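# Slide butter cartons down the three non-sticky shelf lanes

## Task

A shelf has five sloped lanes, and cartons slide down each one to a stop at its lower end. Two of the lanes are sticky from an old dried spill, and nothing visible tells you which two. Place one of the three butter cartons at the bottom stop of each of the three lanes that are not sticky. Releasing a carton on any lane is allowed. A carton that is flat (level) at the moment of release will tip over onto the slope, and this may be counted as a drop. A carton counts only if it stays there without the robot holding it. At the end, open the grippers and move the arms away.

## Robot and tools

Robot and frame. There are two arms, left_arm and right_arm, and left_arm sits on the +y side. The names do not refer to the left or right of any picture. All reported positions use one scene frame with its origin on the table surface midway between the arm bases. In this frame +x points outward over the table and +z points up. The state line reads `left_arm: …` | `right_arm: …`. For each gripper it gives end_effector_position in metres and end_effector_quat_wxyz. The printed position can be somewhat wrong, and the error grows at long reach. In its own axes, a gripper's fingers point along +z and close along y. The reported point lies between the finger pads, roughly 1 cm behind the tips.

Row layout. Both motion tools take rows of 14 numbers, each in [-1, 1]. Every row covers both arms, even when only one arm moves. The order is dx, dy, dz, rx, ry, rz, opening for left_arm, then the same seven for right_arm. dx through rz form an offset, not a pose. The offset is expressed in that gripper's own axes and counted from the gripper's measured pose when the action begins. For the first action of a call, that is the pose in the last result of the scene. A value of 1.0 means 0.6 m of travel or 180 degrees of turn. rx, ry and rz are read together as one rotation vector. The opening value is absolute: +1 is fully open (0.094 m) and -1 is shut. You may append 12 more numbers between 0 and 1 to a row, giving 26 in total. These scale each joint's stiffness, left_arm's six joints first and then right_arm's, in the order of the Joint positions line. A scale stays in force until you send a new one.

execute_actions(actions). actions is a list of up to 15 actions, and they run in order. Each action is a table of up to 15 rows, and each row lasts one control step of 1/30 s. If a table has fewer than 15 rows, its final row repeats until 15 steps are done. Every row is counted from the pose at the start of the action, not from the row before it. At each step the command is limited to 70 mm and 16 degrees from the measured pose. When the arm cannot meet both, position wins over orientation. After an action ends, the arm goes no farther than its last limited pose, so a distant goal needs several actions. An empty list only returns the current state and images.

move(target, speed, blocking). target is one row of 14 or 26 numbers, with offsets counted from the latest pose reported in the scene. Each gripper travels in a straight line, and both arms finish together. A move lasts between 0.5 and 10 s and is cut off at 10 s. speed is the top path speed in m/s, from 0.002 to 0.5, with a default of 0.25. Turning is capped at twice that value in rad/s. Moves do not avoid obstacles or the other arm. Grippers lag behind the path, can drift off it, and can exceed the speed, especially near full reach. Faster contact hits harder, and aiming farther past a contact presses harder. The opening is applied at the start of the move. The result adds a "move:" line with the outcome (done, off_target, moving, held, fault) and any limits that acted, plus each gripper's distance from its target. limits=paced means the commanded pose was clipped. limits=held means some steps were blocked, and the arm may then surge. If only one arm is named, the other arm finished normally. With blocking=false the result comes back after 0.5 s while the motion continues. You must then call wait or stop before you send any new rows or moves.

wait(seconds) takes 0 to 10 s. The arms hold their last command, and the call returns early if a running move finishes. stop() brakes a running move. Braking needs some room, more at speed, and the fingers keep moving during it.

zoom_image(camera, region). camera is cam_high, cam_left_wrist or cam_right_wrist. region is [x0, y0, x1, y1] in pixels, measured from the top-left corner, and can be at most 504 by 504. Each camera image is 896x504 and arrives in the order cam_high, cam_left_wrist, cam_right_wrist. Approximate focal lengths are 275.53 px for cam_high, 361.851 px for cam_left_wrist and 389.269 px for cam_right_wrist.

finished_scene(scene) ends the current scene, given by its number. It cannot be undone, and the result reports whether the goal was met. The goal must still hold at that point.

Reading results. "Hand target" lines show the pose each controller is now driving toward. A "pose unreachable" line means a clearance check changed or blocked that arm's command. grip_measured gives finger opening on the same scale as the command. The last Joint positions value gives the opening in metres, and it may be off by about 1 mm. To hold an item, command about 0.03 below grip_measured, or less for a gentler grip. Each pad exerts up to roughly 50 to 62 N. Joint ranges in rad are: waist -2.880 to 2.880, shoulder 0 to 3.142, elbow 0 to 3.019, wrist pitch -1.693 to 1.571, wrist yaw -1.571 to 1.571, wrist roll -2.094 to 2.094.

Holding steady. Arms tend to settle a centimetre or more below the commanded pose, and repeated zero offsets let them sink further. To correct this, send the offset back to the desired pose in the first call of a reply, use zeros after that, and aim higher if the arm still sags. The simulation keeps running while you compose a reply, and the arms keep their last command during that time.

Hazards. Knocking any object off the table fails the task. Hard contact between the two arms can end the scene. Drops, slips, slams and forceful pushes count against you. Occasional external tugs may act on held items, and pushes may act on loose ones. A carton released while level tips onto the slope, so tilt it to match the lane before letting go. Motors heat up while carrying load. MOTOR HOT appears at 85 °C. At 100 °C an OVER-TEMPERATURE FAULT drops that arm until it cools. Any FAULT stop costs time.

Each tool is called after "Emit:" as name(argument=value, ...) on one line, values as JSON.

## Session

Emit:
execute_actions(actions=[])

Scene clock: 0.00 s.
left_arm: end_effector_position=(+0.6513, -0.0356, +0.3129) grip_measured=+1.000 end_effector_quat_wxyz=(+0.709, +0.624, +0.260, -0.204) | right_arm: end_effector_position=(+0.1897, -0.4797, +0.4000) grip_measured=+1.000 end_effector_quat_wxyz=(+0.175, +0.373, +0.802, -0.432)
Joint positions: left_arm=[-0.368  1.883  1.364  0.757  1.192  0.674  0.094] | right_arm=[-0.465  0.961  1.184 -1.36   0.898  0.285  0.094]
Joint velocities: left_arm=[-0.015 -0.005 -0.012  0.017  0.022 -0.007  0.   ] | right_arm=[-0.015 -0.005 -0.007  0.017 -0.037 -0.007  0.   ]
Motor temperatures (°C, as the motors report them): left_arm=[24 27 25 26 25 26] | right_arm=[27 24 24 27 24 23]
Hand target (left_arm): +0.656, -0.037, +0.315; +0.711, +0.624, +0.256, -0.201
Hand target (right_arm): +0.192, -0.481, +0.412; +0.187, +0.378, +0.798, -0.431
Joint stiffness scale: left_arm=[1. 1. 1. 1. 1. 1.] | right_arm=[1. 1. 1. 1. 1. 1.]

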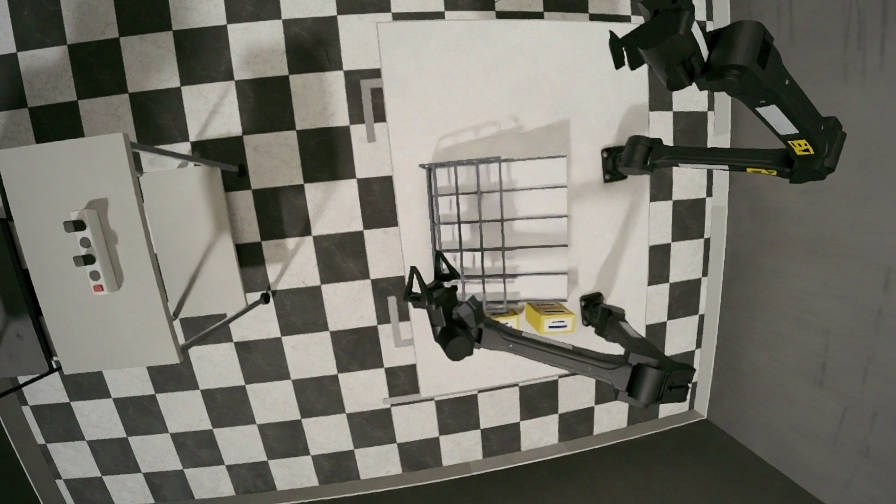

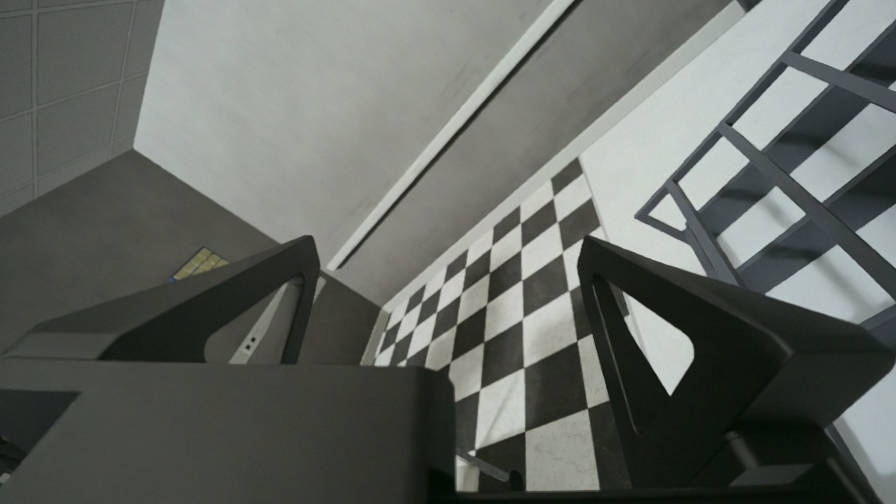

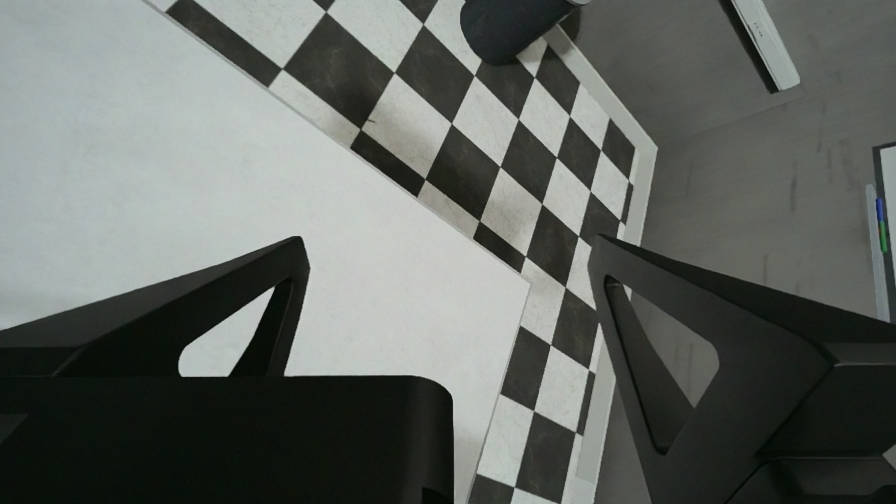

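Emit:
zoom_image(camera="cam_high", region=[380, 120, 680, 380])

Region (380, 120, 680, 380) of cam_high's 896x504 image, scaled by 1.680, with more detail than that image has; it fills the top 437 rows of this view, and the rest is white.

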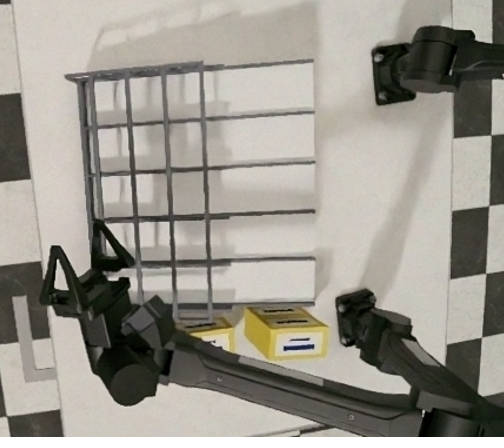

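Emit:
move(target=[0,0,0,0.518,0.149,0.19,1,0,0,0,0,0,0,1])

Scene clock: 13.30 s.
left_arm: end_effector_position=(+0.6476, -0.0291, +0.3078) grip_measured=+1.000 end_effector_quat_wxyz=(+0.049, +0.954, +0.278, +0.105) | right_arm: end_effector_position=(+0.1897, -0.4797, +0.4000) grip_measured=+1.000 end_effector_quat_wxyz=(+0.175, +0.373, +0.802, -0.432)
Joint positions: left_arm=[-0.616  2.075  2.39  -1.667 -0.078  2.08   0.094] | right_arm=[-0.465  0.961  1.184 -1.36   0.898  0.285  0.094]
Joint velocities: left_arm=[-0.005 -0.005 -0.012  0.017 -0.154 -0.007  0.   ] | right_arm=[-0.005 -0.015 -0.002  0.007  0.007  0.066  0.   ]
Motor temperatures (°C, as the motors report them): left_arm=[24 28 29 26 25 26] | right_arm=[27 24 27 27 25 23]
Hand target (left_arm): +0.651, -0.037, +0.311; +0.051, +0.956, +0.267, +0.109
Hand target (right_arm): +0.190, -0.480, +0.400; +0.175, +0.373, +0.802, -0.432
Off the commanded pose (left_arm): 0.009 m, 35 deg; orientation clipped at the last step of the last action.
Off the commanded pose (right_arm): 0.000 m, 0 deg.
Joint stiffness scale: left_arm=[1. 1. 1. 1. 1. 1.] | right_arm=[1. 1. 1. 1. 1. 1.]
joint sent to its limit (left arm) — the command would take joint 4 (wrist pitch) past its lower limit and joint 6 (wrist roll) past its upper limit, so those joints were sent only as far as their limits.
move: off_target (left_arm); limits=paced

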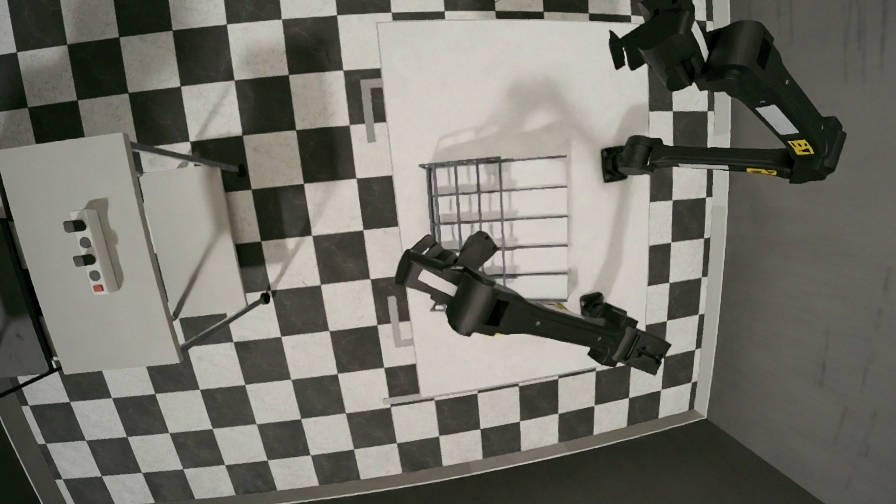

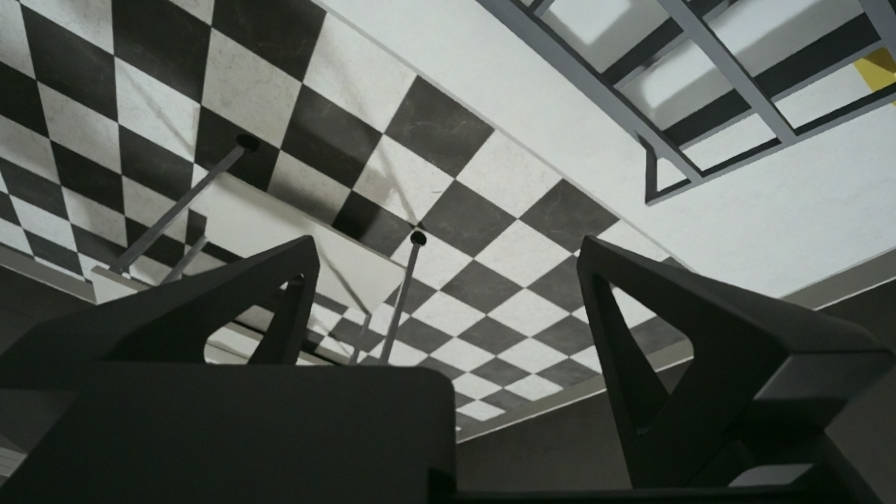

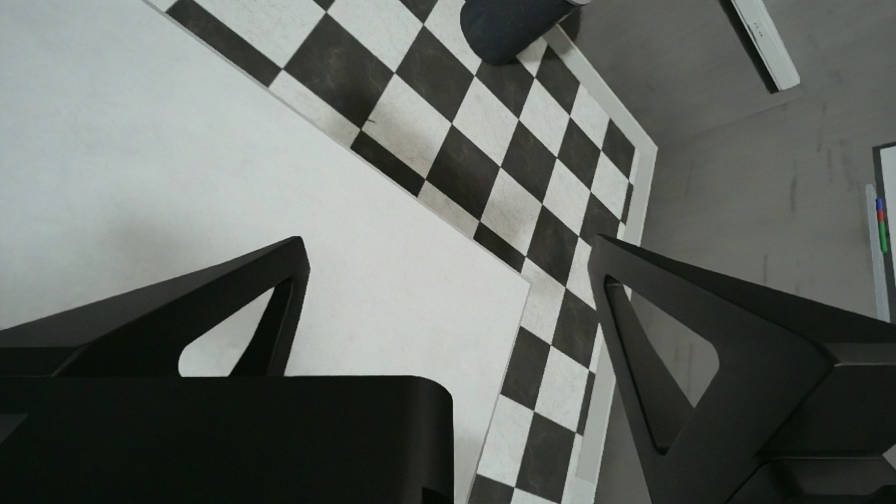

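Emit:
move(target=[-0.28,-0.77,0,0,0,0,1,0,0,0,0,0,0,1], speed=0.4)

Scene clock: 17.43 s.
left_arm: end_effector_position=(+0.2735, +0.2656, +0.2259) grip_measured=+1.000 end_effector_quat_wxyz=(-0.010, +0.902, +0.399, +0.165) | right_arm: end_effector_position=(+0.1897, -0.4797, +0.4000) grip_measured=+1.000 end_effector_quat_wxyz=(+0.175, +0.373, +0.802, -0.432)
Joint positions: left_arm=[-0.369  0.733  0.8   -1.388 -0.219  2.081  0.094] | right_arm=[-0.465  0.961  1.184 -1.36   0.898  0.285  0.094]
Joint velocities: left_arm=[-0.005  0.015 -0.022 -0.012 -0.007 -0.051  0.   ] | right_arm=[-0.005 -0.005 -0.012 -0.002 -0.051 -0.066  0.   ]
Motor temperatures (°C, as the motors report them): left_arm=[24 29 29 26 25 26] | right_arm=[27 24 28 27 25 23]
Hand target (left_arm): +0.268, +0.268, +0.217; -0.024, +0.907, +0.392, +0.150
Hand target (right_arm): +0.190, -0.480, +0.400; +0.175, +0.373, +0.802, -0.432
Off the commanded pose (left_arm): 0.018 m, 18 deg; orientation clipped at the last step of the last action.
Off the commanded pose (right_arm): 0.000 m, 0 deg.
Joint stiffness scale: left_arm=[1. 1. 1. 1. 1. 1.] | right_arm=[1. 1. 1. 1. 1. 1.]
joint sent to its limit (left arm) — the command would take joint 6 (wrist roll) past its upper limit, so that joint was sent only as far as its limit.
move: off_target (left_arm); limits=paced

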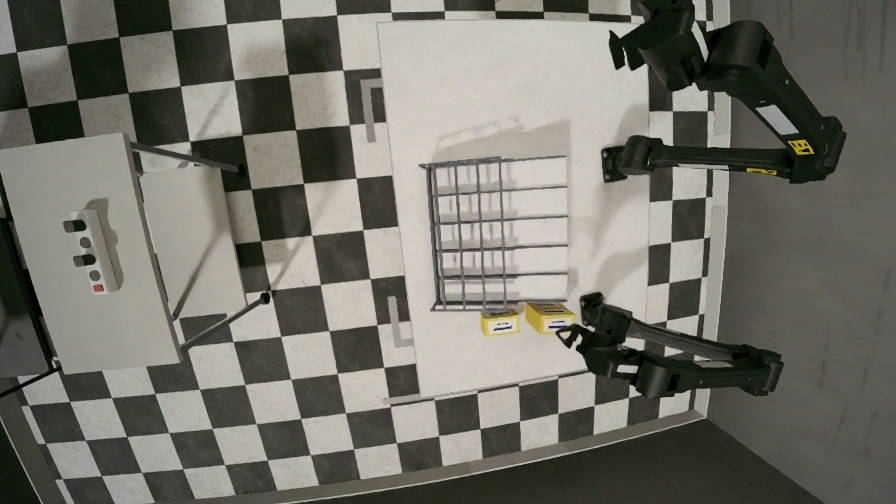

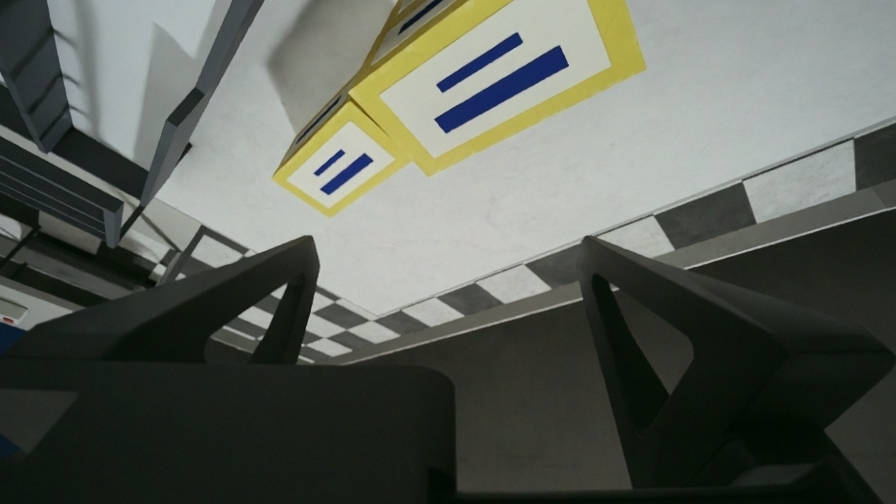

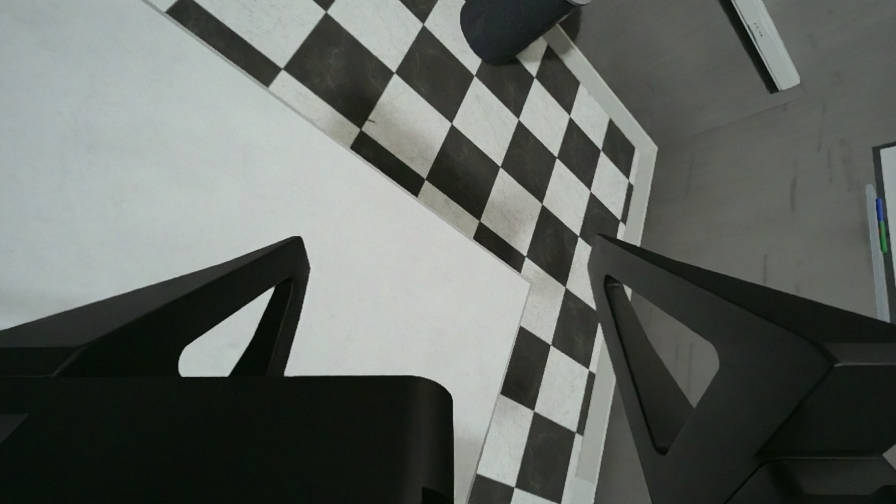

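Emit:
move(target=[0,0,0,0.133,-0.008,-0.727,1,0,0,0,0,0,0,1], speed=0.4)

Scene clock: 26.67 s.
left_arm: end_effector_position=(+0.2630, +0.2657, +0.2061) grip_measured=+1.000 end_effector_quat_wxyz=(-0.013, +0.013, +1.000, +0.001) | right_arm: end_effector_position=(+0.1897, -0.4797, +0.4000) grip_measured=+1.000 end_effector_quat_wxyz=(+0.175, +0.373, +0.802, -0.432)
Joint positions: left_arm=[-0.21   0.914  0.862 -1.545  0.    -0.07   0.094] | right_arm=[-0.465  0.961  1.184 -1.36   0.898  0.285  0.094]
Joint velocities: left_arm=[-0.005  0.015 -0.017 -0.012 -0.037  0.022  0.   ] | right_arm=[-0.005 -0.015  0.017  0.017 -0.022 -0.051  0.   ]
Motor temperatures (°C, as the motors report them): left_arm=[24 28 30 26 25 26] | right_arm=[27 24 28 27 25 23]
Hand target (left_arm): +0.273, +0.266, +0.224; -0.000, +0.000, +1.000, +0.000
Hand target (right_arm): +0.190, -0.480, +0.400; +0.175, +0.373, +0.802, -0.432
Off the commanded pose (left_arm): 0.022 m, 2 deg.
Off the commanded pose (right_arm): 0.000 m, 0 deg.
Joint stiffness scale: left_arm=[1. 1. 1. 1. 1. 1.] | right_arm=[1. 1. 1. 1. 1. 1.]
move: off_target (left_arm)

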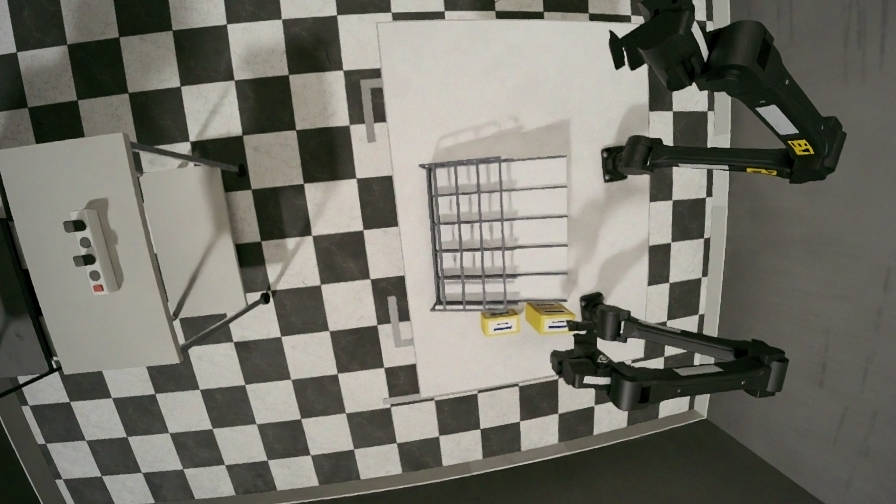

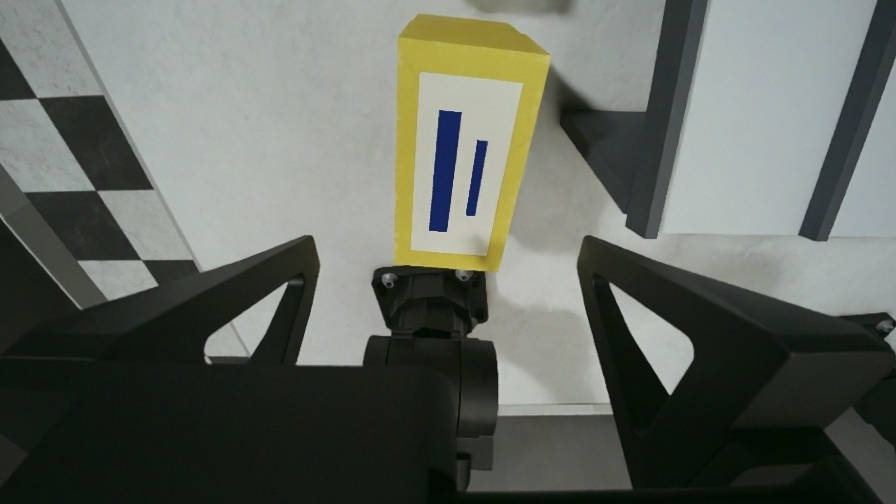

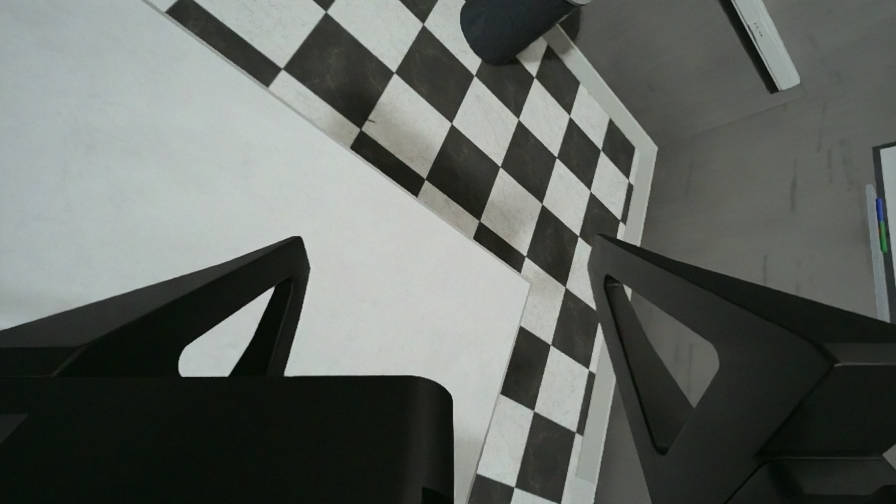

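Emit:
move(target=[-0.16,-0.015,-0.02,0,0,0,1,0,0,0,0,0,0,1])

Scene clock: 29.27 s.
left_arm: end_effector_position=(+0.3422, +0.2581, +0.1979) grip_measured=+1.000 end_effector_quat_wxyz=(-0.041, +0.012, +0.999, +0.003) | right_arm: end_effector_position=(+0.1897, -0.4797, +0.4000) grip_measured=+1.000 end_effector_quat_wxyz=(+0.175, +0.373, +0.802, -0.432)
Joint positions: left_arm=[-0.21   1.186  1.018 -1.485  0.    -0.072  0.094] | right_arm=[-0.465  0.961  1.184 -1.36   0.898  0.285  0.094]
Joint velocities: left_arm=[ 0.005 -0.005  0.007 -0.002 -0.007 -0.037  0.   ] | right_arm=[-0.005 -0.015  0.002 -0.002 -0.007  0.037  0.   ]
Motor temperatures (°C, as the motors report them): left_arm=[24 28 30 26 25 26] | right_arm=[27 24 28 27 25 23]
Hand target (left_arm): +0.359, +0.254, +0.214; -0.013, +0.013, +1.000, +0.001
Hand target (right_arm): +0.190, -0.480, +0.400; +0.175, +0.373, +0.802, -0.432
Off the commanded pose (left_arm): 0.025 m, 3 deg.
Off the commanded pose (right_arm): 0.000 m, 0 deg.
Joint stiffness scale: left_arm=[1. 1. 1. 1. 1. 1.] | right_arm=[1. 1. 1. 1. 1. 1.]
move: off_target (left_arm)

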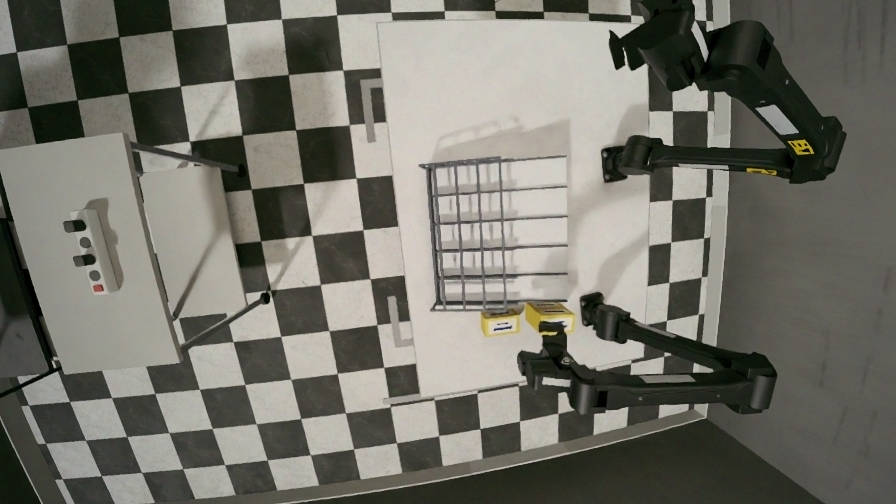

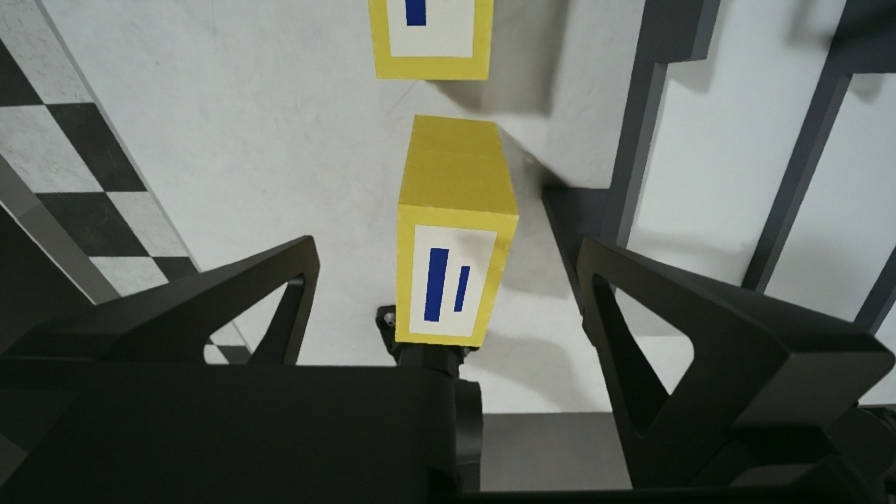

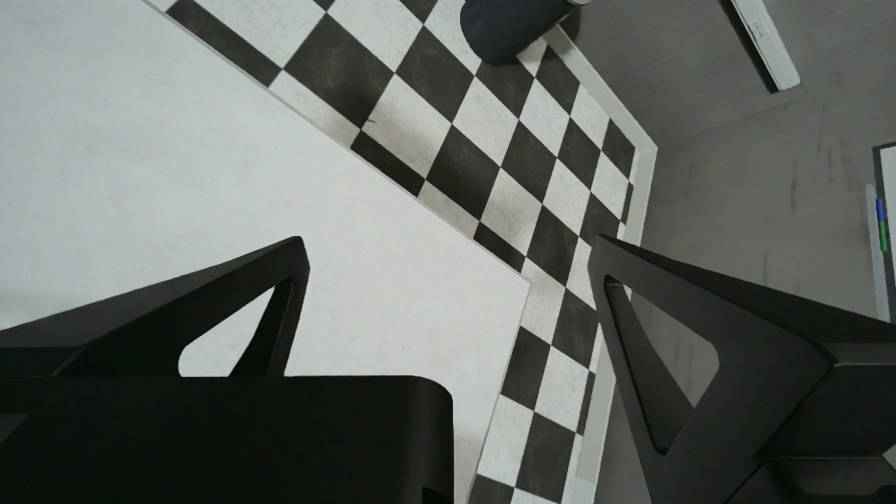

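Emit:
move(target=[-0.05,0,0.17,0,0,0,1,0,0,0,0,0,0,1], speed=0.15)

Emit:
execute_actions(actions=[[[0,0,0,0,0,0,-1,0,0,0,0,0,0,1]],[[0,0,0,0,0,0,-1,0,0,0,0,0,0,1]]])

Scene clock: 34.00 s.
left_arm: end_effector_position=(+0.3632, +0.2560, +0.0993) grip_measured=+1.000 end_effector_quat_wxyz=(-0.041, +0.012, +0.999, +0.003) | right_arm: end_effector_position=(+0.1897, -0.4797, +0.4000) grip_measured=+1.000 end_effector_quat_wxyz=(+0.175, +0.373, +0.802, -0.432)
Joint positions: left_arm=[-0.21   1.332  0.87  -1.191  0.    -0.072  0.094] | right_arm=[-0.465  0.961  1.184 -1.36   0.898  0.285  0.094]
Joint velocities: left_arm=[-0.015 -0.005 -0.002 -0.002 -0.007 -0.066  0.   ] | right_arm=[ 0.005 -0.005  0.007 -0.007 -0.022 -0.022  0.   ]
Motor temperatures (°C, as the motors report them): left_arm=[24 28 31 26 25 26] | right_arm=[27 24 29 27 25 23]
Hand target (left_arm): +0.363, +0.258, +0.093; -0.041, +0.012, +0.999, +0.003
Hand target (right_arm): +0.190, -0.480, +0.400; +0.175, +0.373, +0.802, -0.432
Off the commanded pose (left_arm): 0.006 m, 0 deg.
Off the commanded pose (right_arm): 0.000 m, 0 deg.
Joint stiffness scale: left_arm=[1. 1. 1. 1. 1. 1.] | right_arm=[1. 1. 1. 1. 1. 1.]
move: done

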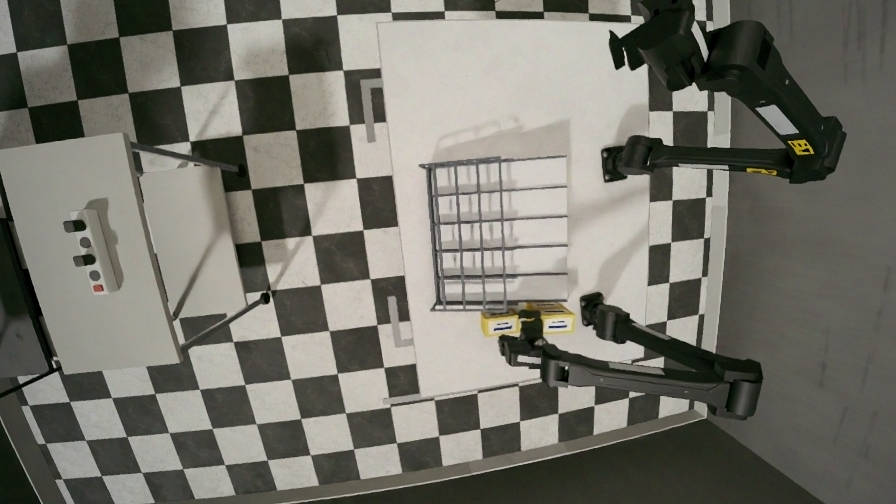

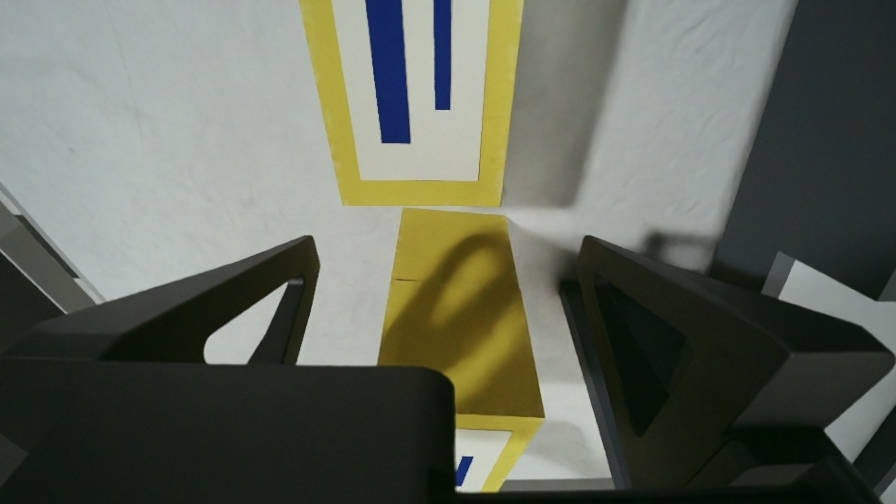

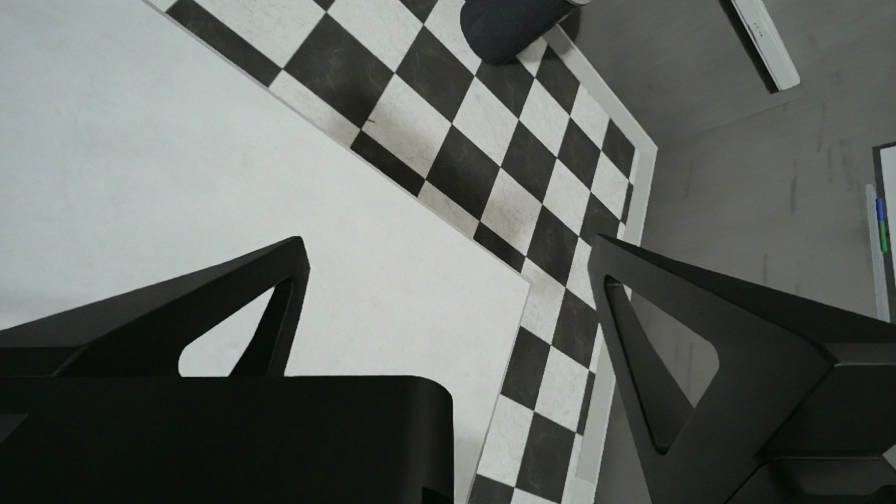

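Scene clock: 35.00 s.
left_arm: end_effector_position=(+0.3632, +0.2560, +0.0993) grip_measured=-0.991 end_effector_quat_wxyz=(-0.041, +0.012, +0.999, +0.003) | right_arm: end_effector_position=(+0.1897, -0.4797, +0.4000) grip_measured=+1.000 end_effector_quat_wxyz=(+0.175, +0.373, +0.802, -0.432)
Joint positions: left_arm=[-0.21   1.332  0.87  -1.191  0.    -0.072  0.   ] | right_arm=[-0.465  0.961  1.184 -1.36   0.898  0.285  0.094]
Joint velocities: left_arm=[ 0.005 -0.015 -0.002 -0.012  0.051  0.007 -0.   ] | right_arm=[ 0.015 -0.024 -0.002  0.002 -0.007 -0.022  0.   ]
Motor temperatures (°C, as the motors report them): left_arm=[24 28 30 26 25 26] | right_arm=[27 24 29 27 25 23]
Hand target (left_arm): +0.363, +0.256, +0.099; -0.041, +0.012, +0.999, +0.003
Hand target (right_arm): +0.190, -0.480, +0.400; +0.175, +0.373, +0.802, -0.432
Off the commanded pose (left_arm): 0.000 m, 0 deg.
Off the commanded pose (right_arm): 0.000 m, 0 deg.
Joint stiffness scale: left_arm=[1. 1. 1. 1. 1. 1.] | right_arm=[1. 1. 1. 1. 1. 1.]

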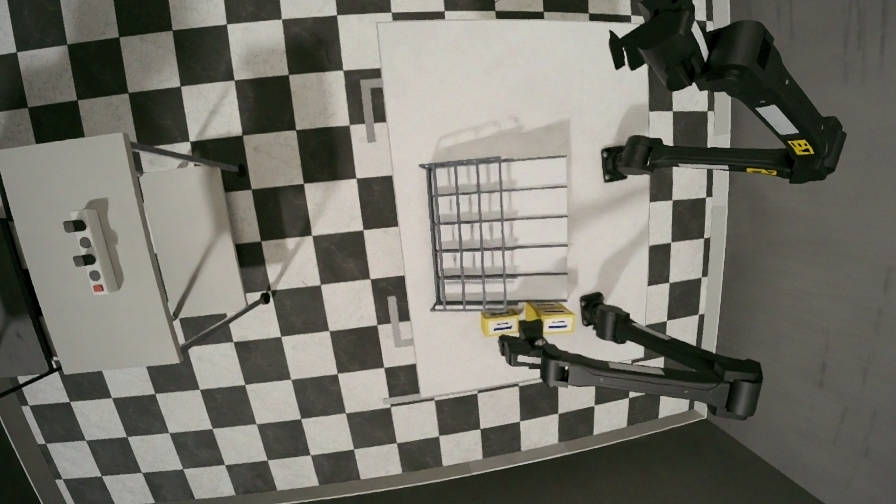

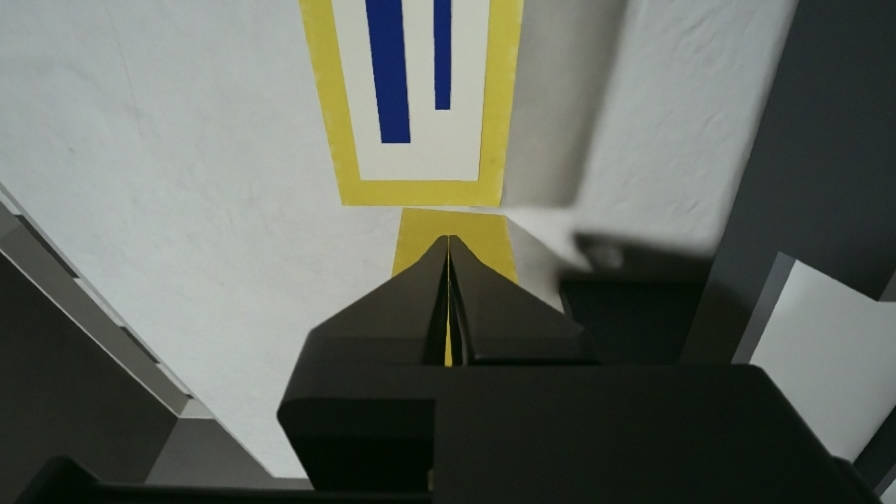

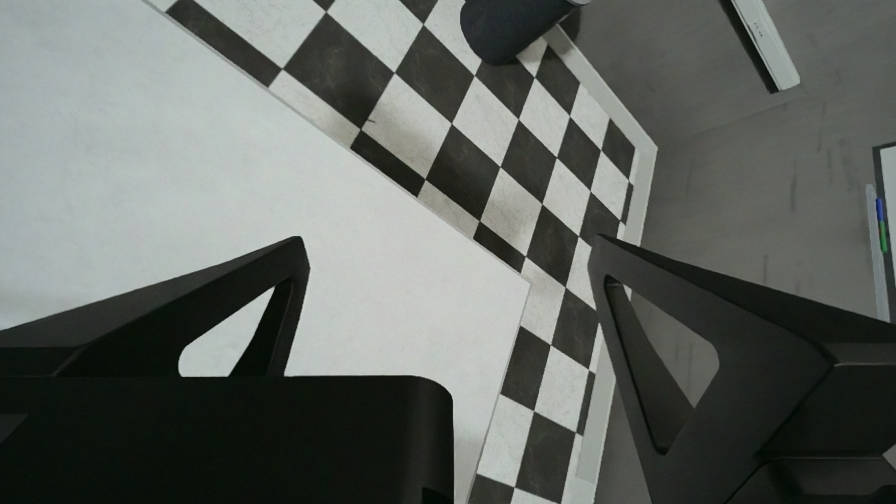

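Overshot. Open, move back 5 cm.

Emit:
move(target=[0.09,0,-0.01,0,0,0,1,0,0,0,0,0,0,1], speed=0.1)

Emit:
execute_actions(actions=[[[0,0,0,0,0,0,-1,0,0,0,0,0,0,1]],[[0,0,0,0,0,0,-1,0,0,0,0,0,0,1]]])

Scene clock: 43.90 s.
left_arm: end_effector_position=(+0.3196, +0.2596, +0.1149) grip_measured=+1.000 end_effector_quat_wxyz=(-0.026, +0.013, +1.000, +0.002) | right_arm: end_effector_position=(+0.1897, -0.4797, +0.4000) grip_measured=+1.000 end_effector_quat_wxyz=(+0.175, +0.373, +0.802, -0.432)
Joint positions: left_arm=[-0.212  1.168  0.778 -1.233  0.    -0.072  0.094] | right_arm=[-0.465  0.961  1.184 -1.36   0.898  0.285  0.094]
Joint velocities: left_arm=[-0.005 -0.005 -0.007 -0.002 -0.051 -0.051  0.   ] | right_arm=[-0.005 -0.024  0.012 -0.007 -0.022  0.007  0.   ]
Motor temperatures (°C, as the motors report them): left_arm=[24 28 29 26 25 26] | right_arm=[27 24 29 27 25 23]
Hand target (left_arm): +0.310, +0.257, +0.111; -0.041, +0.012, +0.999, +0.003
Hand target (right_arm): +0.190, -0.480, +0.400; +0.175, +0.373, +0.802, -0.432
Off the commanded pose (left_arm): 0.011 m, 2 deg.
Off the commanded pose (right_arm): 0.000 m, 0 deg.
Joint stiffness scale: left_arm=[1. 1. 1. 1. 1. 1.] | right_arm=[1. 1. 1. 1. 1. 1.]
move: off_target (left_arm)

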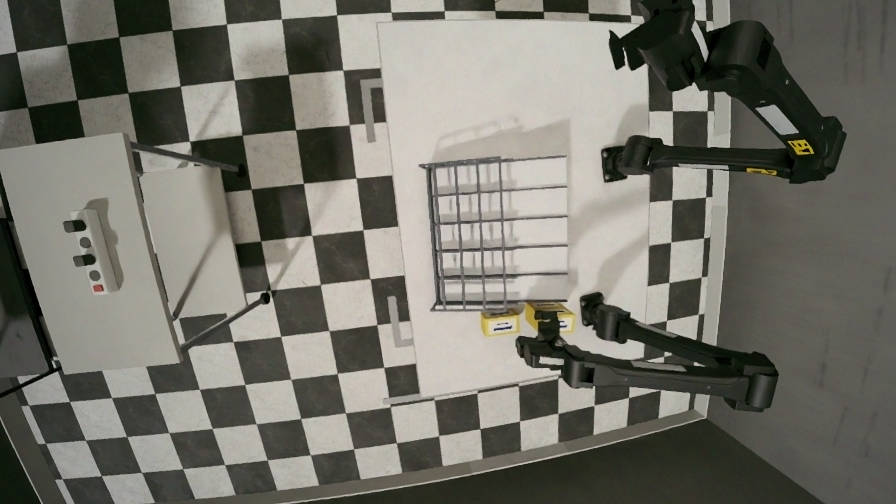

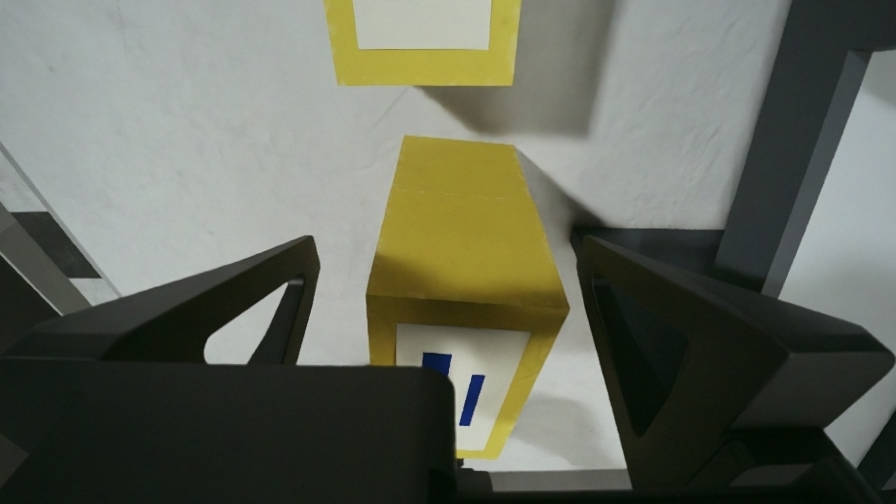

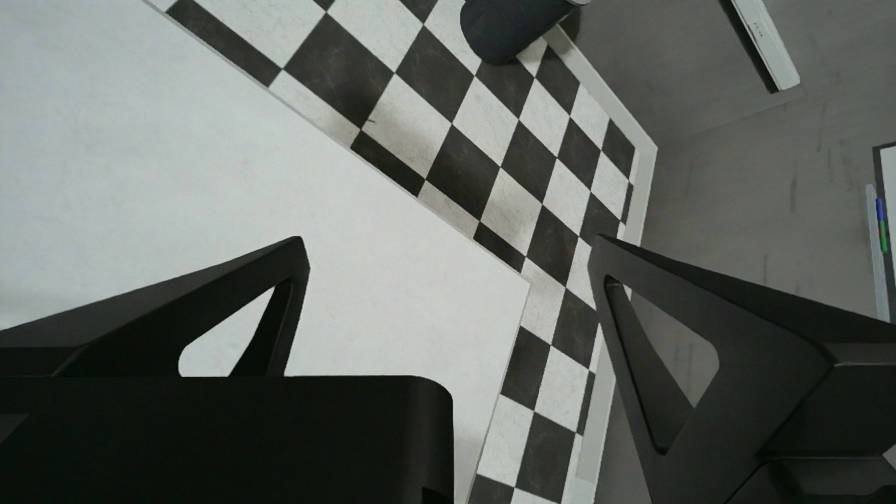

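Scene clock: 44.90 s.
left_arm: end_effector_position=(+0.3196, +0.2594, +0.1149) grip_measured=+0.303 end_effector_quat_wxyz=(-0.026, +0.013, +1.000, +0.002) | right_arm: end_effector_position=(+0.1897, -0.4797, +0.4000) grip_measured=+1.000 end_effector_quat_wxyz=(+0.175, +0.373, +0.802, -0.432)
Joint positions: left_arm=[-0.212  1.168  0.778 -1.233  0.001 -0.073  0.061] | right_arm=[-0.465  0.961  1.184 -1.36   0.898  0.285  0.094]
Joint velocities: left_arm=[-0.005 -0.005  0.002  0.002  0.007 -0.007  0.   ] | right_arm=[ 0.005 -0.015 -0.007  0.007  0.081  0.051  0.   ]
Motor temperatures (°C, as the motors report them): left_arm=[24 28 29 26 25 26] | right_arm=[27 24 29 27 25 23]
Hand target (left_arm): +0.320, +0.259, +0.115; -0.026, +0.013, +1.000, +0.002
Hand target (right_arm): +0.190, -0.480, +0.400; +0.175, +0.373, +0.802, -0.432
Off the commanded pose (left_arm): 0.000 m, 0 deg.
Off the commanded pose (right_arm): 0.000 m, 0 deg.
Joint stiffness scale: left_arm=[1. 1. 1. 1. 1. 1.] | right_arm=[1. 1. 1. 1. 1. 1.]

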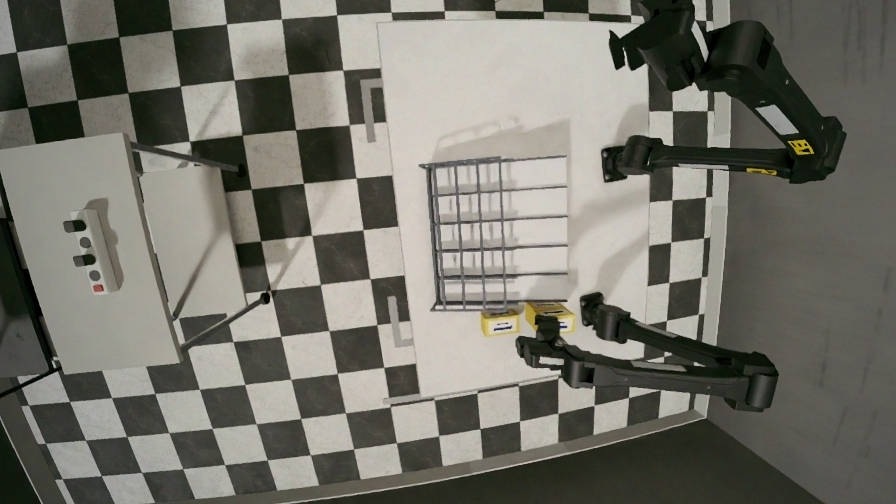

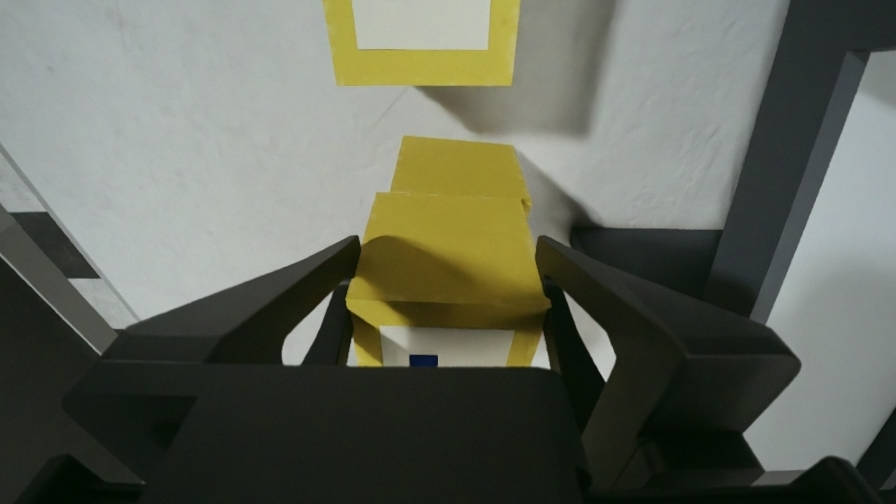

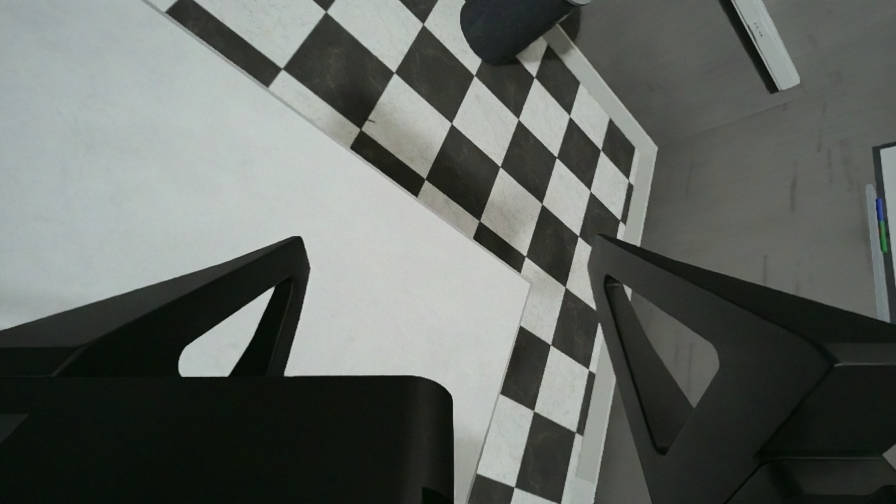

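Gripped. Lift and move over the first lane to look.

Emit:
move(target=[-0.05,-0.18,-0.25,0,0,0,0.25,0,0,0,0,0,0,1], speed=0.2)

Scene clock: 47.90 s.
left_arm: end_effector_position=(+0.3465, +0.1529, +0.2406) grip_measured=+0.303 end_effector_quat_wxyz=(-0.039, +0.022, +0.999, +0.006) | right_arm: end_effector_position=(+0.1897, -0.4797, +0.4000) grip_measured=+1.000 end_effector_quat_wxyz=(+0.175, +0.373, +0.802, -0.432)
Joint positions: left_arm=[-0.522  1.254  1.186 -1.58   0.019 -0.363  0.061] | right_arm=[-0.465  0.961  1.184 -1.36   0.898  0.285  0.094]
Joint velocities: left_arm=[-0.015 -0.005 -0.017  0.002 -0.007  0.037 -0.   ] | right_arm=[ 0.005 -0.005 -0.002 -0.002 -0.051 -0.051  0.   ]
Motor temperatures (°C, as the motors report them): left_arm=[24 28 30 26 25 26] | right_arm=[27 24 29 27 25 23]
Hand target (left_arm): +0.355, +0.149, +0.262; -0.025, +0.013, +1.000, +0.000
Hand target (right_arm): +0.190, -0.480, +0.400; +0.175, +0.373, +0.802, -0.432
Off the commanded pose (left_arm): 0.024 m, 2 deg.
Off the commanded pose (right_arm): 0.000 m, 0 deg.
Joint stiffness scale: left_arm=[1. 1. 1. 1. 1. 1.] | right_arm=[1. 1. 1. 1. 1. 1.]
move: off_target (left_arm)

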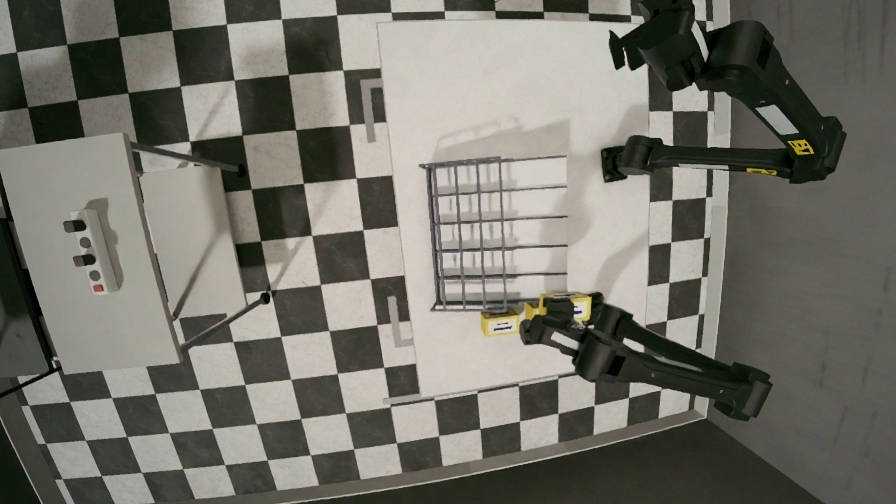

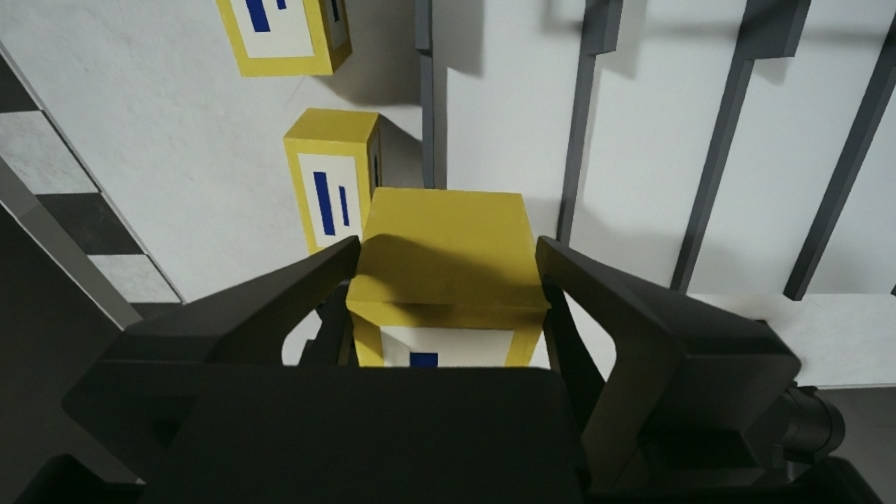

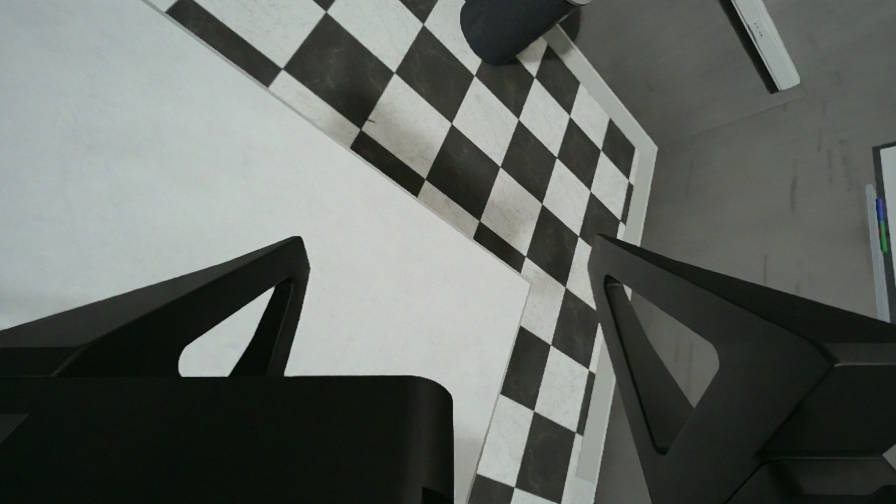

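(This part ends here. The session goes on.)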